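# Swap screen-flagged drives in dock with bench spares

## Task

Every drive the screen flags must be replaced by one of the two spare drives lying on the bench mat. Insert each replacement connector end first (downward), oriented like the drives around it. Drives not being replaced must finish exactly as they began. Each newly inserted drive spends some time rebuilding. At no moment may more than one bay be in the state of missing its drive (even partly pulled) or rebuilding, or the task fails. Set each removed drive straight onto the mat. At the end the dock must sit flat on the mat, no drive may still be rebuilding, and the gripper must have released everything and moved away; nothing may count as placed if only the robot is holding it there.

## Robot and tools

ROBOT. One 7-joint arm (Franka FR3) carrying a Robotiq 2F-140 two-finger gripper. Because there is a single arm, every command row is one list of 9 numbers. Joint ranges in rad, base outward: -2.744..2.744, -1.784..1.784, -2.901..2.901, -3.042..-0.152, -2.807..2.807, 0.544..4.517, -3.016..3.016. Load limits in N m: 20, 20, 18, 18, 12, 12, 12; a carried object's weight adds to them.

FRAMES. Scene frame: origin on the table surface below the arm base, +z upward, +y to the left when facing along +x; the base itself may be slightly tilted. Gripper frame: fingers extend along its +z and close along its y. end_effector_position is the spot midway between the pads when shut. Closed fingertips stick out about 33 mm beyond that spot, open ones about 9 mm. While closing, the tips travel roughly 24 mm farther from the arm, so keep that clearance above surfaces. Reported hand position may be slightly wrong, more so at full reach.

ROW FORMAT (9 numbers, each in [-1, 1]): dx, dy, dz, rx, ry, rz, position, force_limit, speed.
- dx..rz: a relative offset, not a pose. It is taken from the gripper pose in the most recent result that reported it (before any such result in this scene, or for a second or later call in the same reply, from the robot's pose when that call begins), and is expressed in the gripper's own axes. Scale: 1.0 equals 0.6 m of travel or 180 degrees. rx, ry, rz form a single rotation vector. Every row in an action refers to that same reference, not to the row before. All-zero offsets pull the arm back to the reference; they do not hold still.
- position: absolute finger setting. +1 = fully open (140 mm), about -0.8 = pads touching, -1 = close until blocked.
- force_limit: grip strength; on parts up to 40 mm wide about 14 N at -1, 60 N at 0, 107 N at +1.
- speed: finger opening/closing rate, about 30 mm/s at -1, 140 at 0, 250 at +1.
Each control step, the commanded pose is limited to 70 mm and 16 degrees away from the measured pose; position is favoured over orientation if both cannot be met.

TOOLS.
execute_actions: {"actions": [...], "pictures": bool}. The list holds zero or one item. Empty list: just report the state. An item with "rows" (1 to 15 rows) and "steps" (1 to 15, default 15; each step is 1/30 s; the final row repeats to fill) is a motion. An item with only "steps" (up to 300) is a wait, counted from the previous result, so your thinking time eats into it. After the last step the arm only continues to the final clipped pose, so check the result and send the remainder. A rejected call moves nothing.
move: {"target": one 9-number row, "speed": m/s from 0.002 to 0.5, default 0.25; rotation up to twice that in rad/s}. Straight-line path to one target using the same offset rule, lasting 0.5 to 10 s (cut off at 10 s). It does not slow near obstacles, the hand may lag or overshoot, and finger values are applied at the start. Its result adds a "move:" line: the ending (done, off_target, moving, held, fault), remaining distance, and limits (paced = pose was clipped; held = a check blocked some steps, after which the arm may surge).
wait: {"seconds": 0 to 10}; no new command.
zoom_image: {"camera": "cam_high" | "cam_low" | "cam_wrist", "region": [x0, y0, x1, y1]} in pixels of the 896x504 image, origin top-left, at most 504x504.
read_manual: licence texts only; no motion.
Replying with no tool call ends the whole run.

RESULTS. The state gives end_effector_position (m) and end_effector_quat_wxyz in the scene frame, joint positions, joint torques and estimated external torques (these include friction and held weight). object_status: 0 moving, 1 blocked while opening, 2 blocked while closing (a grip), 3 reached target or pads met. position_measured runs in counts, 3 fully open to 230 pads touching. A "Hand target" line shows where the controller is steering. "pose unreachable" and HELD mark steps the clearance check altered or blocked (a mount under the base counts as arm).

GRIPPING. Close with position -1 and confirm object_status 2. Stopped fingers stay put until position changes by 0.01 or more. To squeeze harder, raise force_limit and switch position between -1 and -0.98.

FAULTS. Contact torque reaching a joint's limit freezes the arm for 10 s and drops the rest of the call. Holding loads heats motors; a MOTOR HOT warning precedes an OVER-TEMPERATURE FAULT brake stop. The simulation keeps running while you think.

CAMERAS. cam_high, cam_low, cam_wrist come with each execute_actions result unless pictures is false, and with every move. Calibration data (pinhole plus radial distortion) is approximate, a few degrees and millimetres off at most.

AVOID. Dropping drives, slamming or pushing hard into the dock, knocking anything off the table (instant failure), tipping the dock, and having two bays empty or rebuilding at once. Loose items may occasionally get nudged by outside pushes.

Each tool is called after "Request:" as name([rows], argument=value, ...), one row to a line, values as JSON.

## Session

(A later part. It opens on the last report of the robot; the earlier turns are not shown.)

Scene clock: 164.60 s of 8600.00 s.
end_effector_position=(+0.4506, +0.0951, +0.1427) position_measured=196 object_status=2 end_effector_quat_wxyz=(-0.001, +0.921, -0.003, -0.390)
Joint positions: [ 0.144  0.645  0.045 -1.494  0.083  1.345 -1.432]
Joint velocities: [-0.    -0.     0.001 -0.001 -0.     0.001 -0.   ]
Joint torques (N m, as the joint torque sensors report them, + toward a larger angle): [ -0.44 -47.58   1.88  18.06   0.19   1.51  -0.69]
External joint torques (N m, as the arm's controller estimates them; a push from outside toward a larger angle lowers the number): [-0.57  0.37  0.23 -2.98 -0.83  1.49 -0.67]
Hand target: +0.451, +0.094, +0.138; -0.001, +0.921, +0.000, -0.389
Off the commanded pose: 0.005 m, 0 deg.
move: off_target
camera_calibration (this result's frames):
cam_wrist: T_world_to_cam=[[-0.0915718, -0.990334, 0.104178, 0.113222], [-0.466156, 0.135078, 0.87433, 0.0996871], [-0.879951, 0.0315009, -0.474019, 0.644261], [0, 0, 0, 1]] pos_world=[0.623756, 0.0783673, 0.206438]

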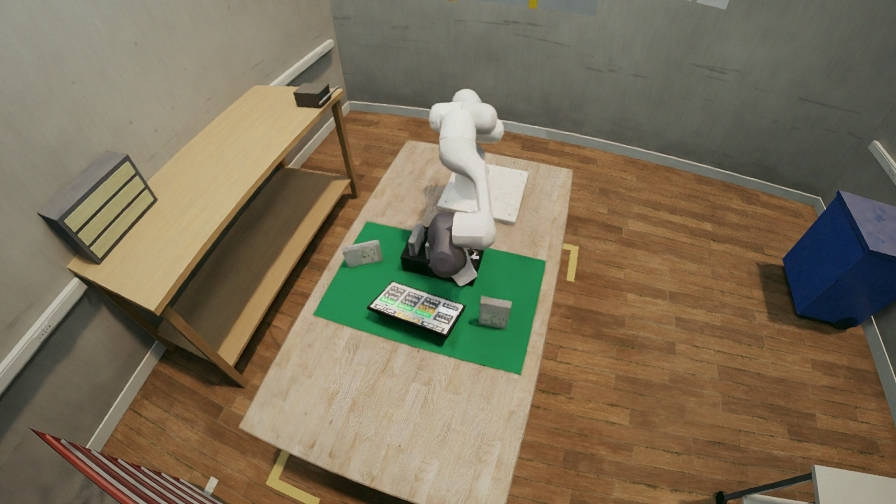

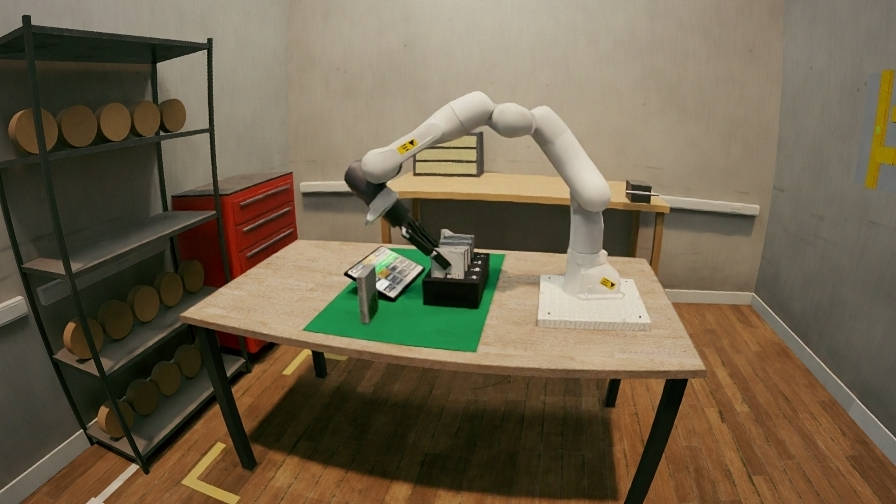

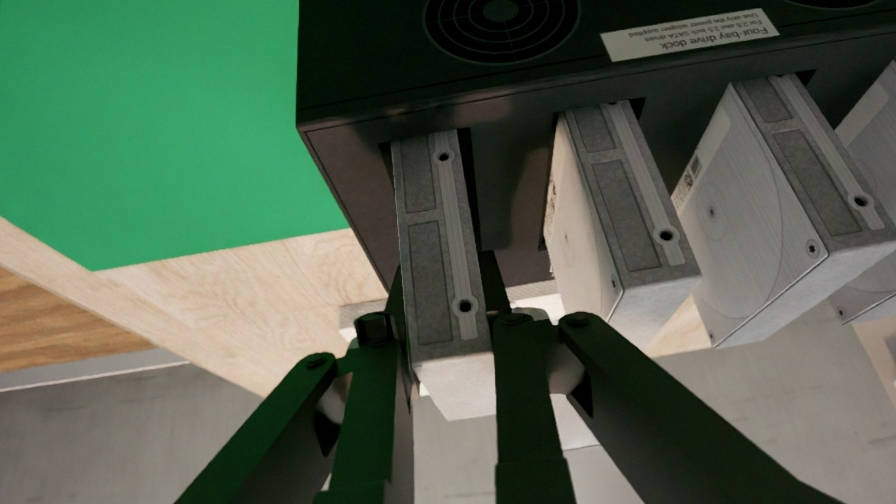

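Request:
move(target=[0.025,0,0.023,0,0,0,-1,0.8,-0.7], speed=0.008)

Scene clock: 169.07 s of 8600.00 s.
end_effector_position=(+0.4508, +0.0952, +0.1332) position_measured=196 object_status=2 end_effector_quat_wxyz=(-0.001, +0.920, -0.003, -0.391)
Joint positions: [ 0.144  0.658  0.045 -1.497  0.082  1.361 -1.432]
Joint velocities: [ 0.001 -0.001  0.    -0.001  0.    -0.     0.001]
Joint torques (N m, as the joint torque sensors report them, + toward a larger angle): [  0.07 -42.64   1.65  16.41   0.67   3.07  -0.51]
External joint torques (N m, as the arm's controller estimates them; a push from outside toward a larger angle lowers the number): [-0.01  5.46  0.03 -4.51 -0.33  3.06 -0.49]
Hand target: +0.451, +0.095, +0.122; -0.000, +0.921, -0.003, -0.390
Off the commanded pose: 0.011 m, 0 deg.
move: off_target
camera_calibration (this result's frames):
cam_wrist: T_world_to_cam=[[-0.0926222, -0.990176, 0.104752, 0.114662], [-0.465117, 0.136047, 0.874733, 0.107434], [-0.88039, 0.0322977, -0.473149, 0.639888], [0, 0, 0, 1]] pos_world=[0.623941, 0.0782528, 0.196775]

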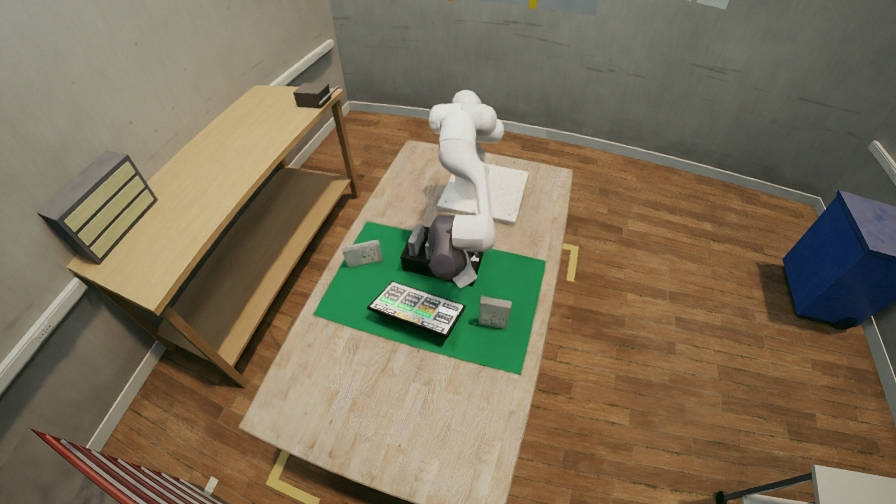

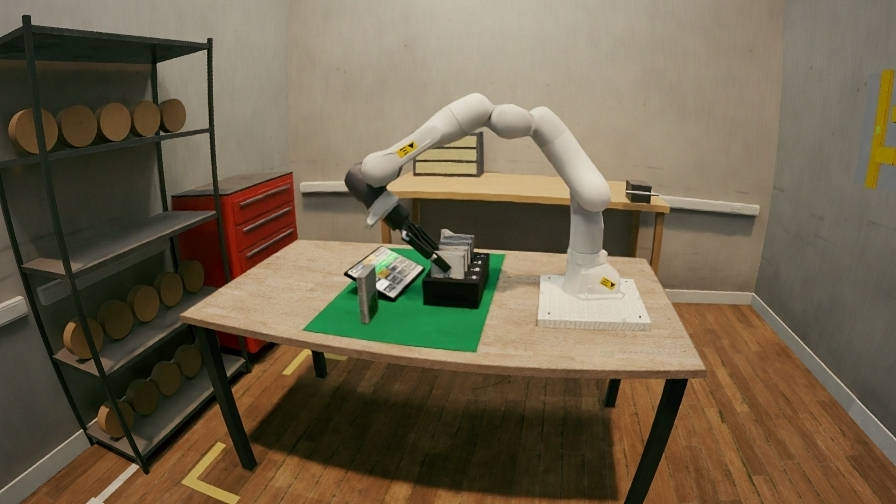

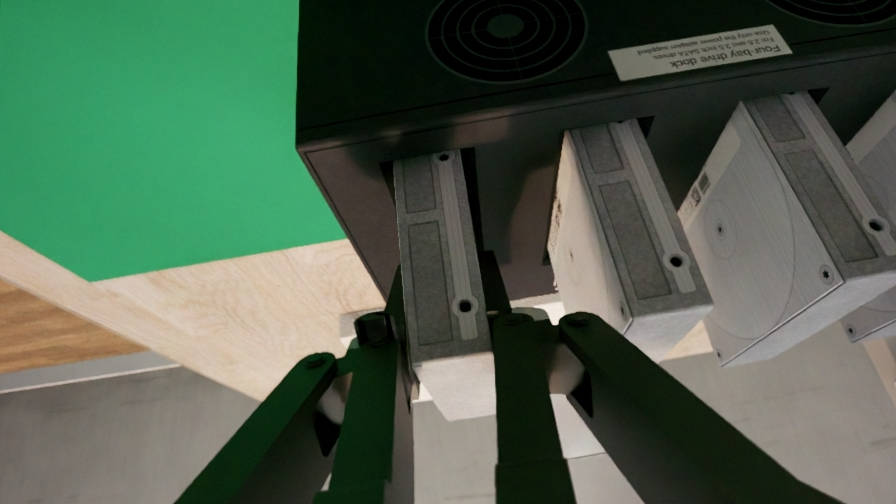

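Request:
move(target=[0,0,0,0,0,0,-1,0.8,-0.7])

Request:
move(target=[0,0,0,0,0,0,-0.25,0.8,-0.5])

Request:
move(target=[-0.12,0,-0.116,0,0.2556,0,-0.25,0,-0.5], speed=0.15)

Request:
move(target=[-0.172,0.108,0,0,0,0,-1,0,0], speed=0.15)

Request:
zoom_image(camera="cam_high", region=[330, 210, 530, 350])

Scene clock: 176.67 s of 8600.00 s.
end_effector_position=(+0.4508, +0.0951, +0.1385) position_measured=196 object_status=2 end_effector_quat_wxyz=(-0.001, +0.921, -0.003, -0.391)
Joint positions: [ 0.144  0.651  0.045 -1.496  0.082  1.352 -1.432]
Joint velocities: [ 0.002  0.    -0.     0.001  0.     0.     0.003]
Joint torques (N m, as the joint torque sensors report them, + toward a larger angle): [ -0.09 -45.79   1.58  18.51   1.02   1.26  -0.34]
External joint torques (N m, as the arm's controller estimates them; a push from outside toward a larger angle lowers the number): [-0.33  2.14 -0.15 -2.43  0.01  1.24 -0.33]
Hand target: +0.451, +0.095, +0.133; -0.001, +0.920, -0.003, -0.391
Off the commanded pose: 0.005 m, 0 deg.
move: off_target
camera_calibration (this result's frames):
cam_wrist: T_world_to_cam=[[-0.0919386, -0.990268, 0.10448, 0.113721], [-0.465801, 0.135507, 0.874453, 0.103217], [-0.8801, 0.0317289, -0.473726, 0.642398], [0, 0, 0, 1]] pos_world=[0.623909, 0.0782449, 0.20218]

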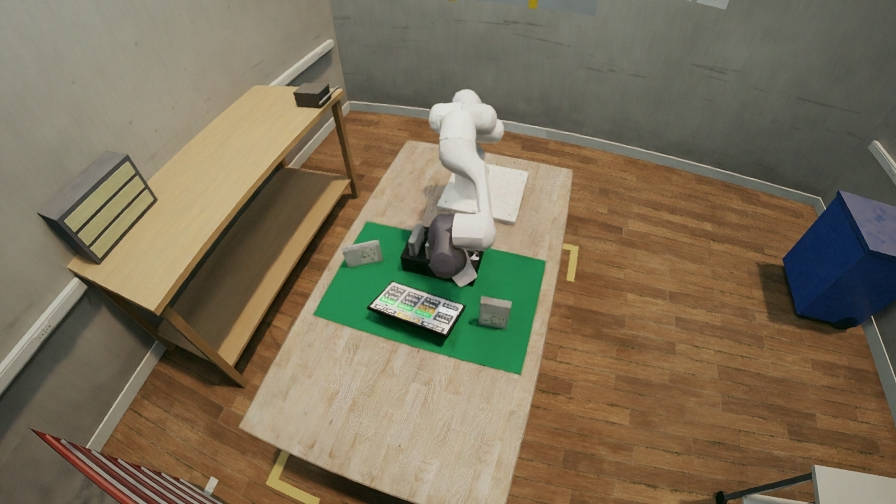

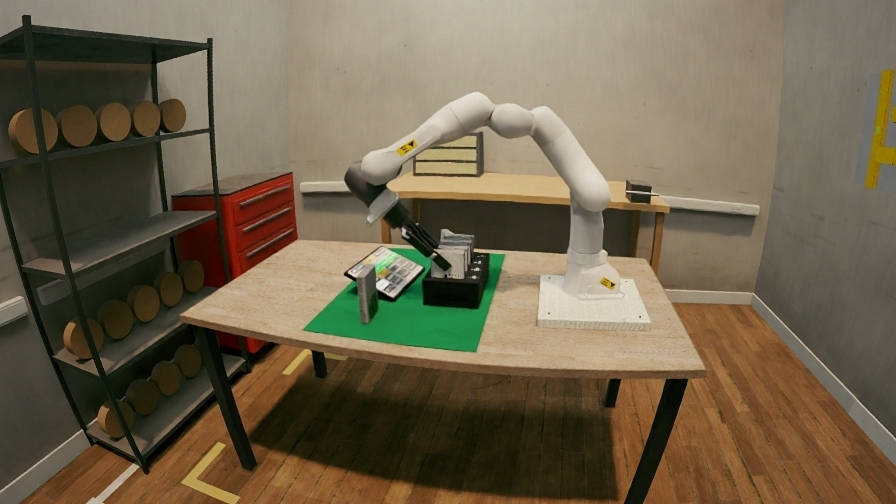

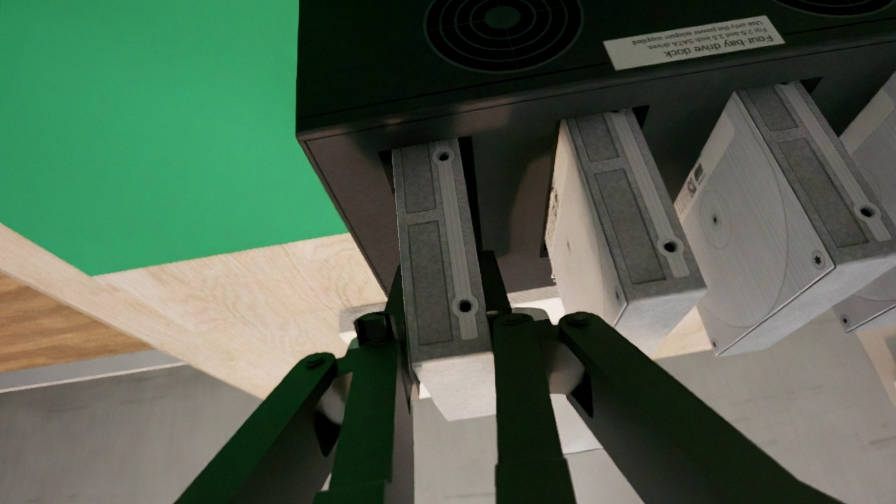

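Scene clock: 177.17 s of 8600.00 s.
end_effector_position=(+0.4509, +0.0951, +0.1394) position_measured=160 object_status=3 end_effector_quat_wxyz=(-0.001, +0.921, -0.003, -0.390)
Joint positions: [ 0.144  0.649  0.045 -1.495  0.082  1.351 -1.432]
Joint velocities: [ 0.     0.001  0.     0.001  0.     0.    -0.   ]
Joint torques (N m, as the joint torque sensors report them, + toward a larger angle): [ -1.07 -48.92   2.05  19.53   1.01   0.04  -0.29]
External joint torques (N m, as the arm's controller estimates them; a push from outside toward a larger angle lowers the number): [-1.23 -0.91  0.38 -1.48  0.    0.02 -0.27]
Hand target: +0.451, +0.095, +0.139; -0.001, +0.921, -0.003, -0.391
Off the commanded pose: 0.001 m, 0 deg.
move: done
camera_calibration (this result's frames):
cam_wrist: T_world_to_cam=[[-0.0919004, -0.990286, 0.10435, 0.113637], [-0.466326, 0.135392, 0.87419, 0.102771], [-0.879826, 0.0316775, -0.474238, 0.642878], [0, 0, 0, 1]] pos_world=[0.623989, 0.0782539, 0.203178]

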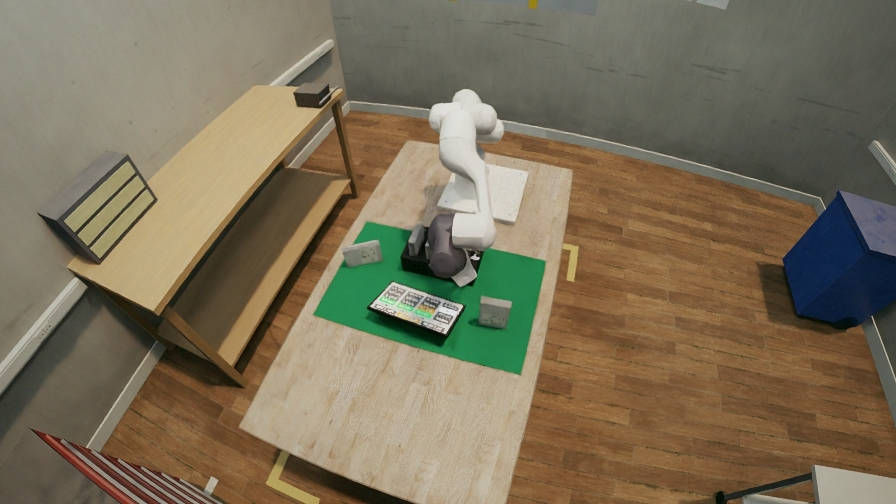

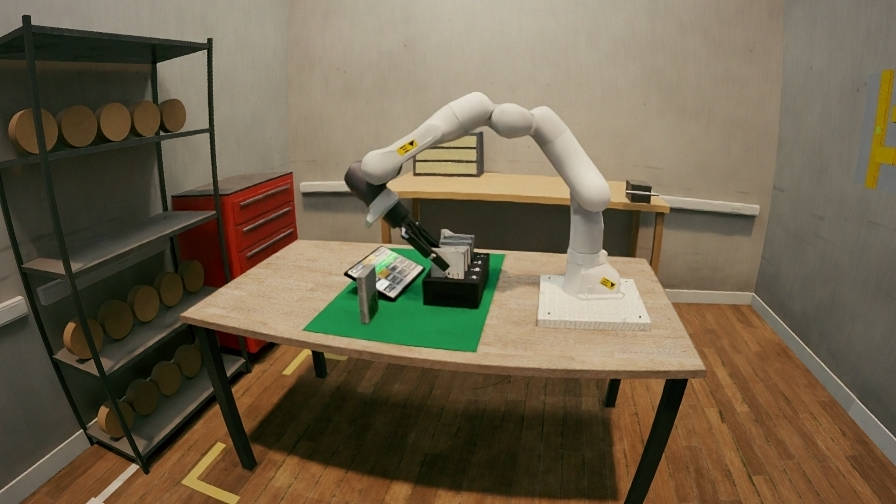

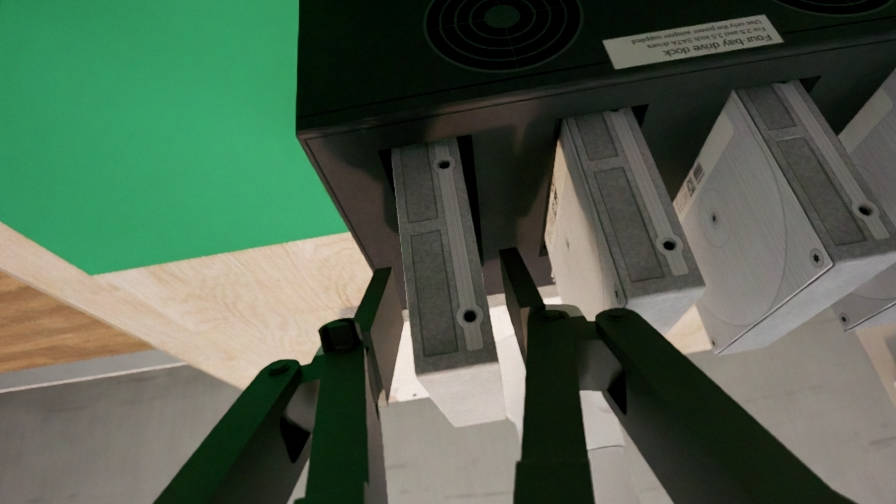

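Scene clock: 180.40 s of 8600.00 s.
end_effector_position=(+0.4498, +0.0964, +0.2408) position_measured=160 object_status=3 end_effector_quat_wxyz=(-0.001, +1.000, +0.002, -0.004)
Joint positions: [ 0.181 -0.249  0.072 -2.362  0.021  2.107 -1.38 ]
Joint velocities: [-0.     0.001 -0.     0.002 -0.001  0.015  0.008]
Joint torques (N m, as the joint torque sensors report them, + toward a larger angle): [ -1.2  -23.91   0.9   22.06  -0.13   3.08  -0.09]
External joint torques (N m, as the arm's controller estimates them; a push from outside toward a larger angle lowers the number): [-1.22 -1.28  1.62 -1.69 -0.88  0.56 -0.09]
Hand target: +0.451, +0.096, +0.241; +0.001, +1.000, -0.001, -0.000
Off the commanded pose: 0.002 m, 1 deg.
move: done
camera_calibration (this result's frames):
cam_wrist: T_world_to_cam=[[-0.130143, -0.991447, 0.00973692, 0.144333], [-0.951528, 0.127651, 0.279822, 0.375523], [-0.278672, 0.0271521, -0.960002, 0.536959], [0, 0, 0, 1]] pos_world=[0.52574, 0.080583, 0.408997]

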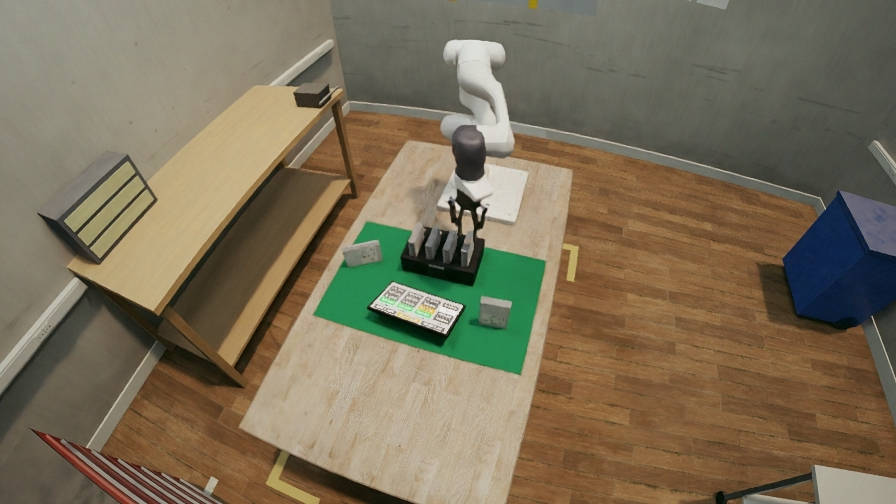

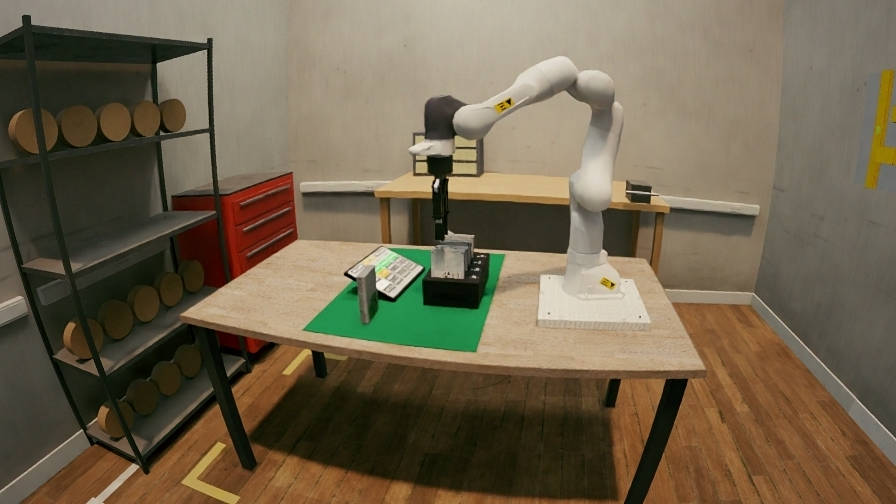

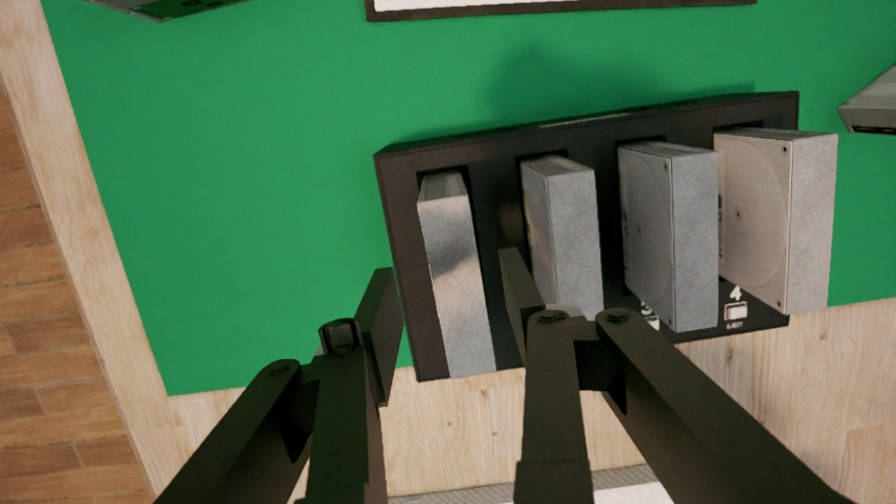

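Scene clock: 181.77 s of 8600.00 s.
end_effector_position=(+0.3486, +0.0338, +0.2434) position_measured=233 object_status=3 end_effector_quat_wxyz=(-0.004, +1.000, -0.004, -0.001)
Joint positions: [ 0.161 -0.621 -0.022 -2.671 -0.009  2.05  -1.46 ]
Joint velocities: [ 0.     0.     0.    -0.    -0.001 -0.006 -0.02 ]
Joint torques (N m, as the joint torque sensors report them, + toward a larger angle): [  0.49 -11.91  -2.1   21.83  -0.24   1.91  -0.6 ]
External joint torques (N m, as the arm's controller estimates them; a push from outside toward a larger angle lowers the number): [ 0.45 -1.6  -1.93 -2.19 -1.02 -0.62 -0.6 ]
Hand target: +0.347, +0.033, +0.243; -0.002, +1.000, +0.003, -0.003
Off the commanded pose: 0.004 m, 1 deg.
move: off_target
camera_calibration (this result's frames):
cam_wrist: T_world_to_cam=[[-0.141596, -0.989919, 0.00316269, 0.0746211], [-0.95151, 0.136982, 0.275434, 0.287225], [-0.273091, 0.0359911, -0.961315, 0.511058], [0, 0, 0, 1]] pos_world=[0.423429, 0.0161306, 0.41194]

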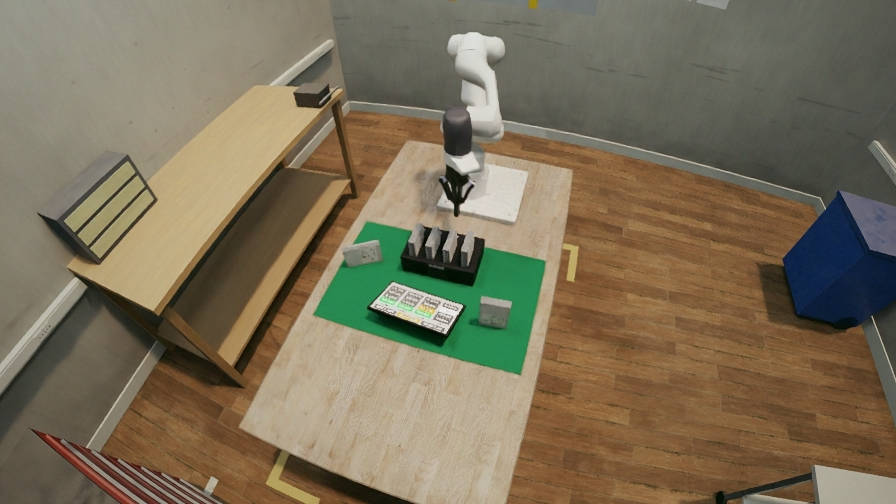

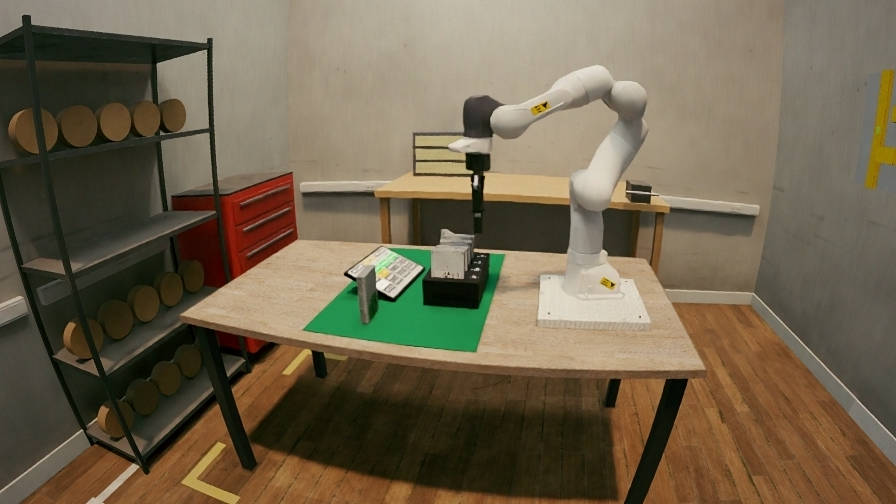

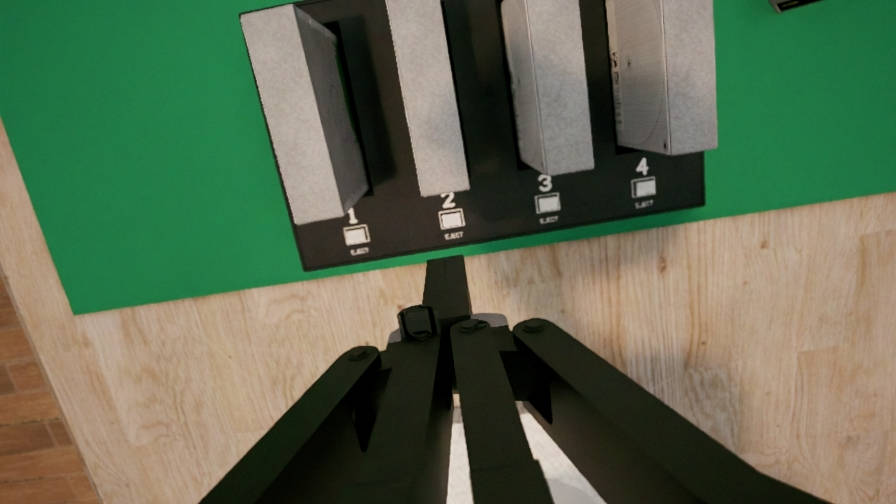

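Region (330, 210, 530, 350) of cam_high's 896x504 image, scaled by 2.520, with more detail than that image has; it fills the top 353 rows of this view, and the rest is white.

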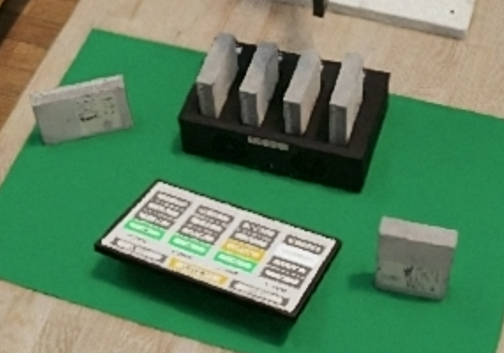

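Not latched; press from the top.

Request:
move(target=[0.137,-0.102,0.04,0,0,0,-1,0,0], speed=0.12)

Request:
move(target=[0,0,0.05,0,0,0,-1,0,0], speed=0.01)

Scene clock: 186.80 s of 8600.00 s.
end_effector_position=(+0.4297, +0.0906, +0.2179) position_measured=233 object_status=3 end_effector_quat_wxyz=(-0.000, +1.000, +0.001, -0.004)
Joint positions: [ 0.188 -0.287  0.063 -2.462  0.021  2.169 -1.382]
Joint velocities: [-0.     0.001  0.001  0.001  0.     0.006  0.021]
Joint torques (N m, as the joint torque sensors report them, + toward a larger angle): [ -0.84 -20.3    0.59  22.94   1.53   3.18   0.  ]
External joint torques (N m, as the arm's controller estimates them; a push from outside toward a larger angle lowers the number): [-0.94  0.61  1.26 -0.28  0.82  0.67  0.  ]
Hand target: +0.431, +0.092, +0.218; -0.002, +1.000, -0.005, -0.002
Off the commanded pose: 0.005 m, 1 deg.
move: off_target
camera_calibration (this result's frames):
cam_wrist: T_world_to_cam=[[-0.131419, -0.991274, 0.0102526, 0.136652], [-0.951513, 0.129036, 0.279237, 0.363612], [-0.278123, 0.0269416, -0.960167, 0.50934], [0, 0, 0, 1]] pos_world=[0.505599, 0.0748178, 0.386116]

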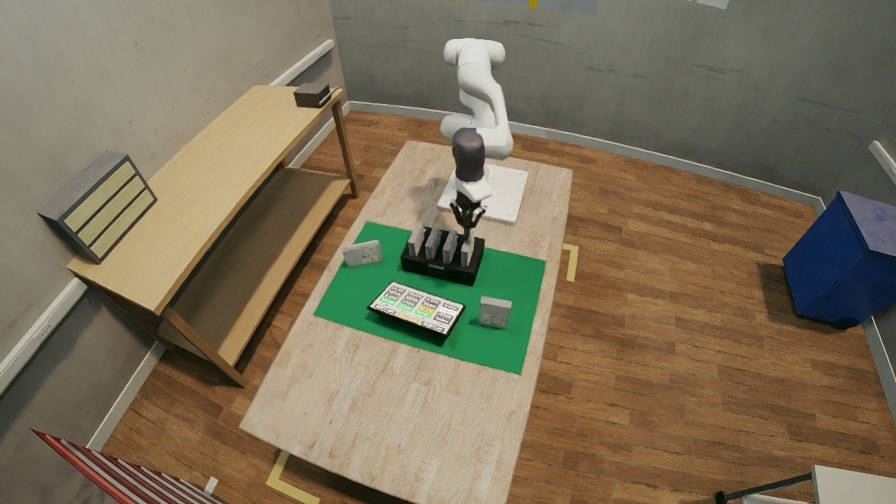

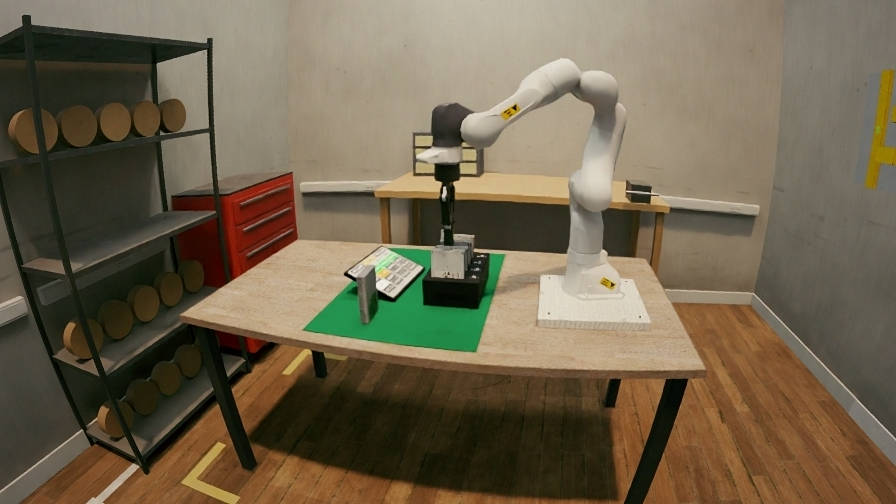

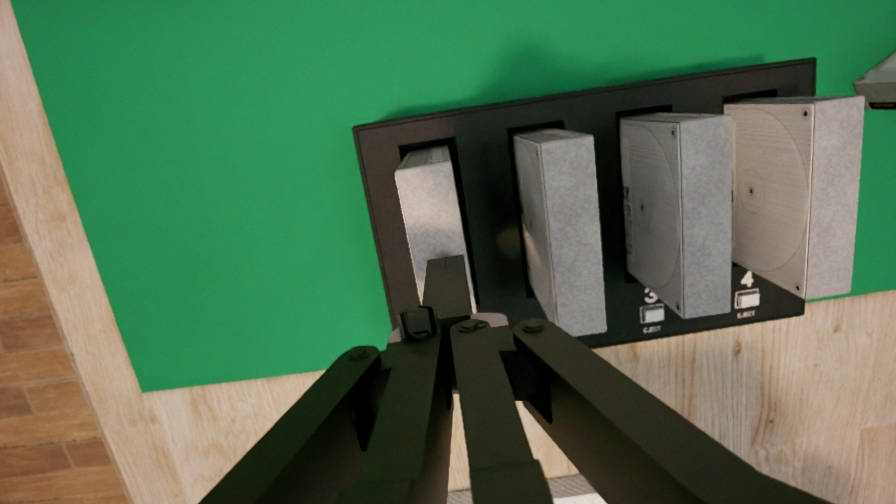

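Scene clock: 190.03 s of 8600.00 s.
end_effector_position=(+0.4315, +0.0907, +0.1950) position_measured=233 object_status=3 end_effector_quat_wxyz=(-0.002, +1.000, +0.001, +0.000)
Joint positions: [ 0.188 -0.256  0.063 -2.498  0.021  2.244 -1.381]
Joint velocities: [ 0.001  0.001 -0.002 -0.001  0.001  0.009 -0.   ]
Joint torques (N m, as the joint torque sensors report them, + toward a larger angle): [ -1.33 -16.66  -0.5   17.44  -0.11   3.82  -0.17]
External joint torques (N m, as the arm's controller estimates them; a push from outside toward a larger angle lowers the number): [-1.31  4.83  0.19 -5.34 -0.79  1.29 -0.17]
Hand target: +0.429, +0.090, +0.188; +0.000, +1.000, +0.001, -0.004
Off the commanded pose: 0.007 m, 0 deg.
move: off_target
camera_calibration (this result's frames):
cam_wrist: T_world_to_cam=[[-0.132217, -0.991198, 0.00668227, 0.138268], [-0.953595, 0.129035, 0.272041, 0.373965], [-0.270509, 0.0295964, -0.962262, 0.484748], [0, 0, 0, 1]] pos_world=[0.506022, 0.0744498, 0.363797]

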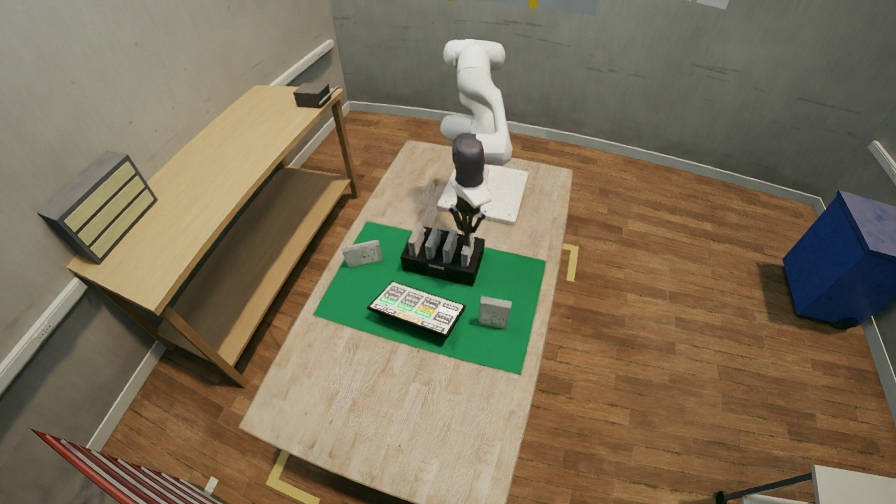

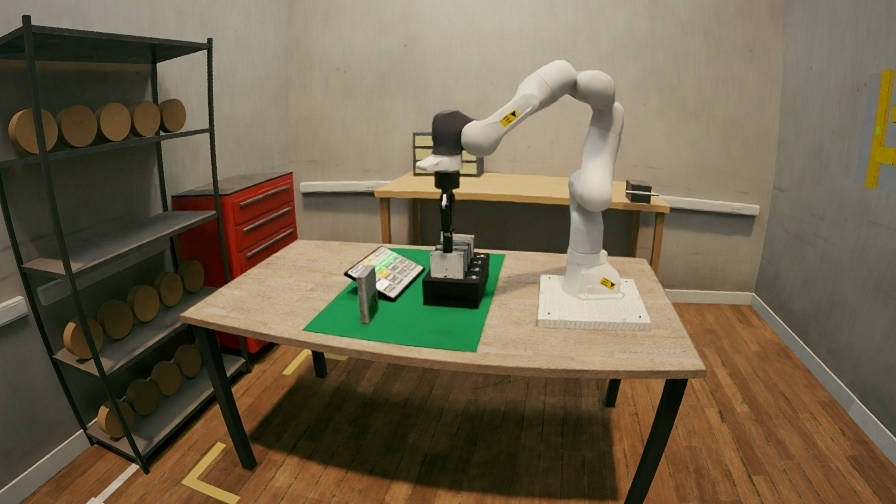

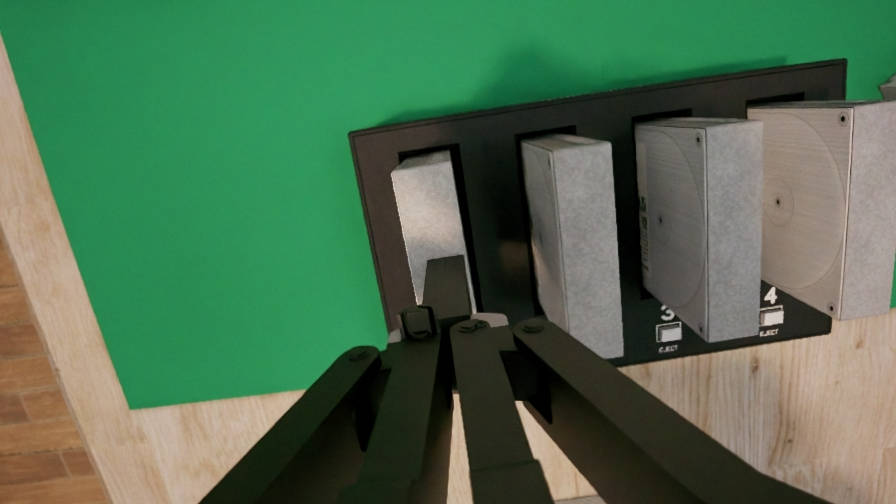

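Request:
move(target=[0,0,0.023,0,0,0,-1,0,0], speed=0.01)

Request:
zoom_image(camera="cam_high", region=[330, 210, 530, 350])

Scene clock: 195.17 s of 8600.00 s.
end_effector_position=(+0.4338, +0.0911, +0.1914) position_measured=233 object_status=3 end_effector_quat_wxyz=(-0.002, +1.000, +0.001, +0.005)
Joint positions: [ 0.188 -0.251  0.063 -2.505  0.021  2.266 -1.381]
Joint velocities: [-0.001 -0.     0.003  0.001  0.001  0.    -0.002]
Joint torques (N m, as the joint torque sensors report them, + toward a larger angle): [ -0.31 -14.01  -0.64  15.52   0.31   5.1   -0.19]
External joint torques (N m, as the arm's controller estimates them; a push from outside toward a larger angle lowers the number): [-0.42  7.54 -0.1  -7.17 -0.36  2.54 -0.19]
Hand target: +0.431, +0.090, +0.181; -0.001, +1.000, +0.001, +0.000
Off the commanded pose: 0.010 m, 1 deg.
move: off_target
camera_calibration (this result's frames):
cam_wrist: T_world_to_cam=[[-0.132267, -0.991207, 0.00364281, 0.139638], [-0.956002, 0.128538, 0.2637, 0.379722], [-0.26185, 0.0313963, -0.964598, 0.478454], [0, 0, 0, 1]] pos_world=[0.506768, 0.0745798, 0.360874]

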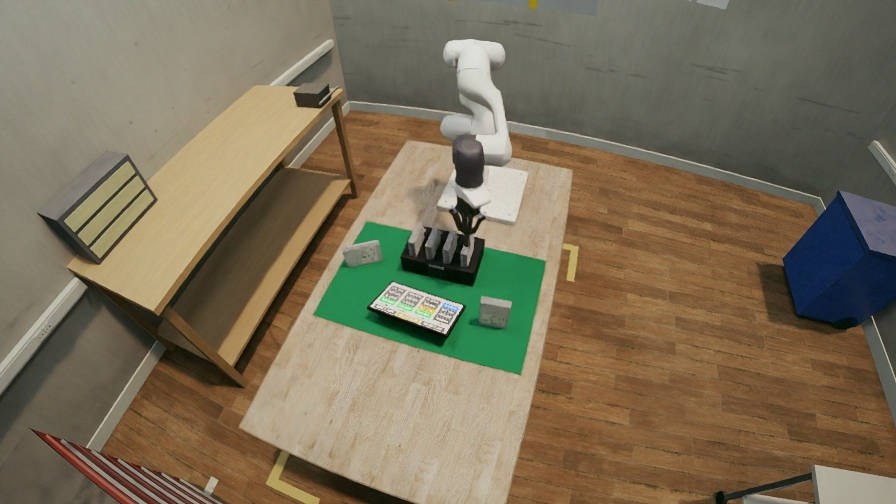

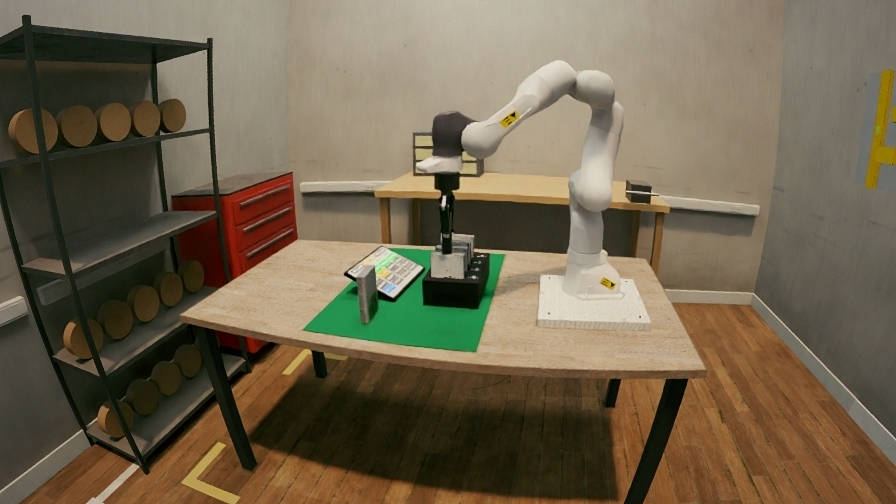

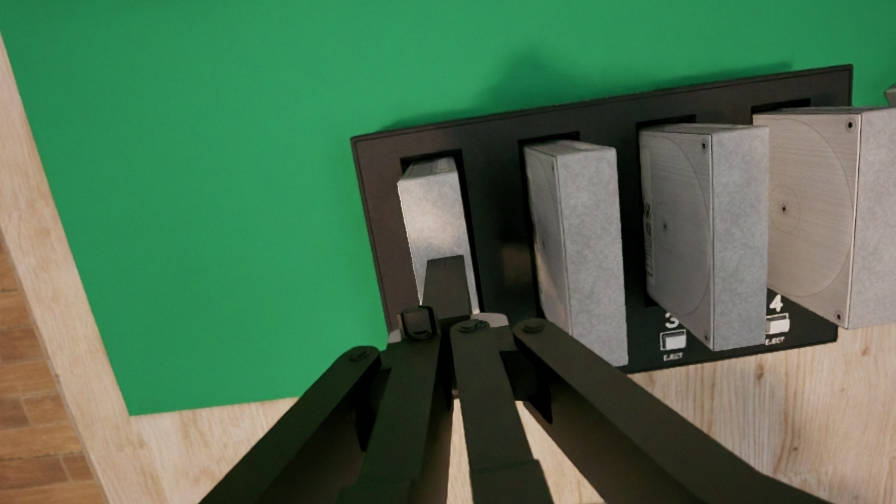

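Region (330, 210, 530, 350) of cam_high's 896x504 image, scaled by 2.520, with more detail than that image has; it fills the top 353 rows of this view, and the rest is white.

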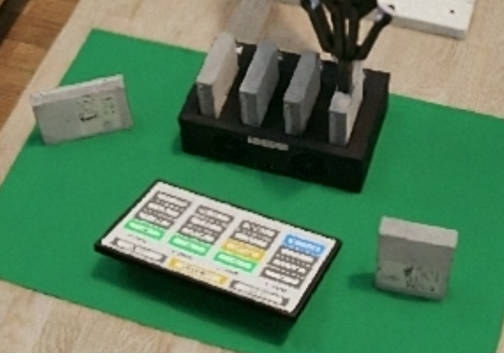

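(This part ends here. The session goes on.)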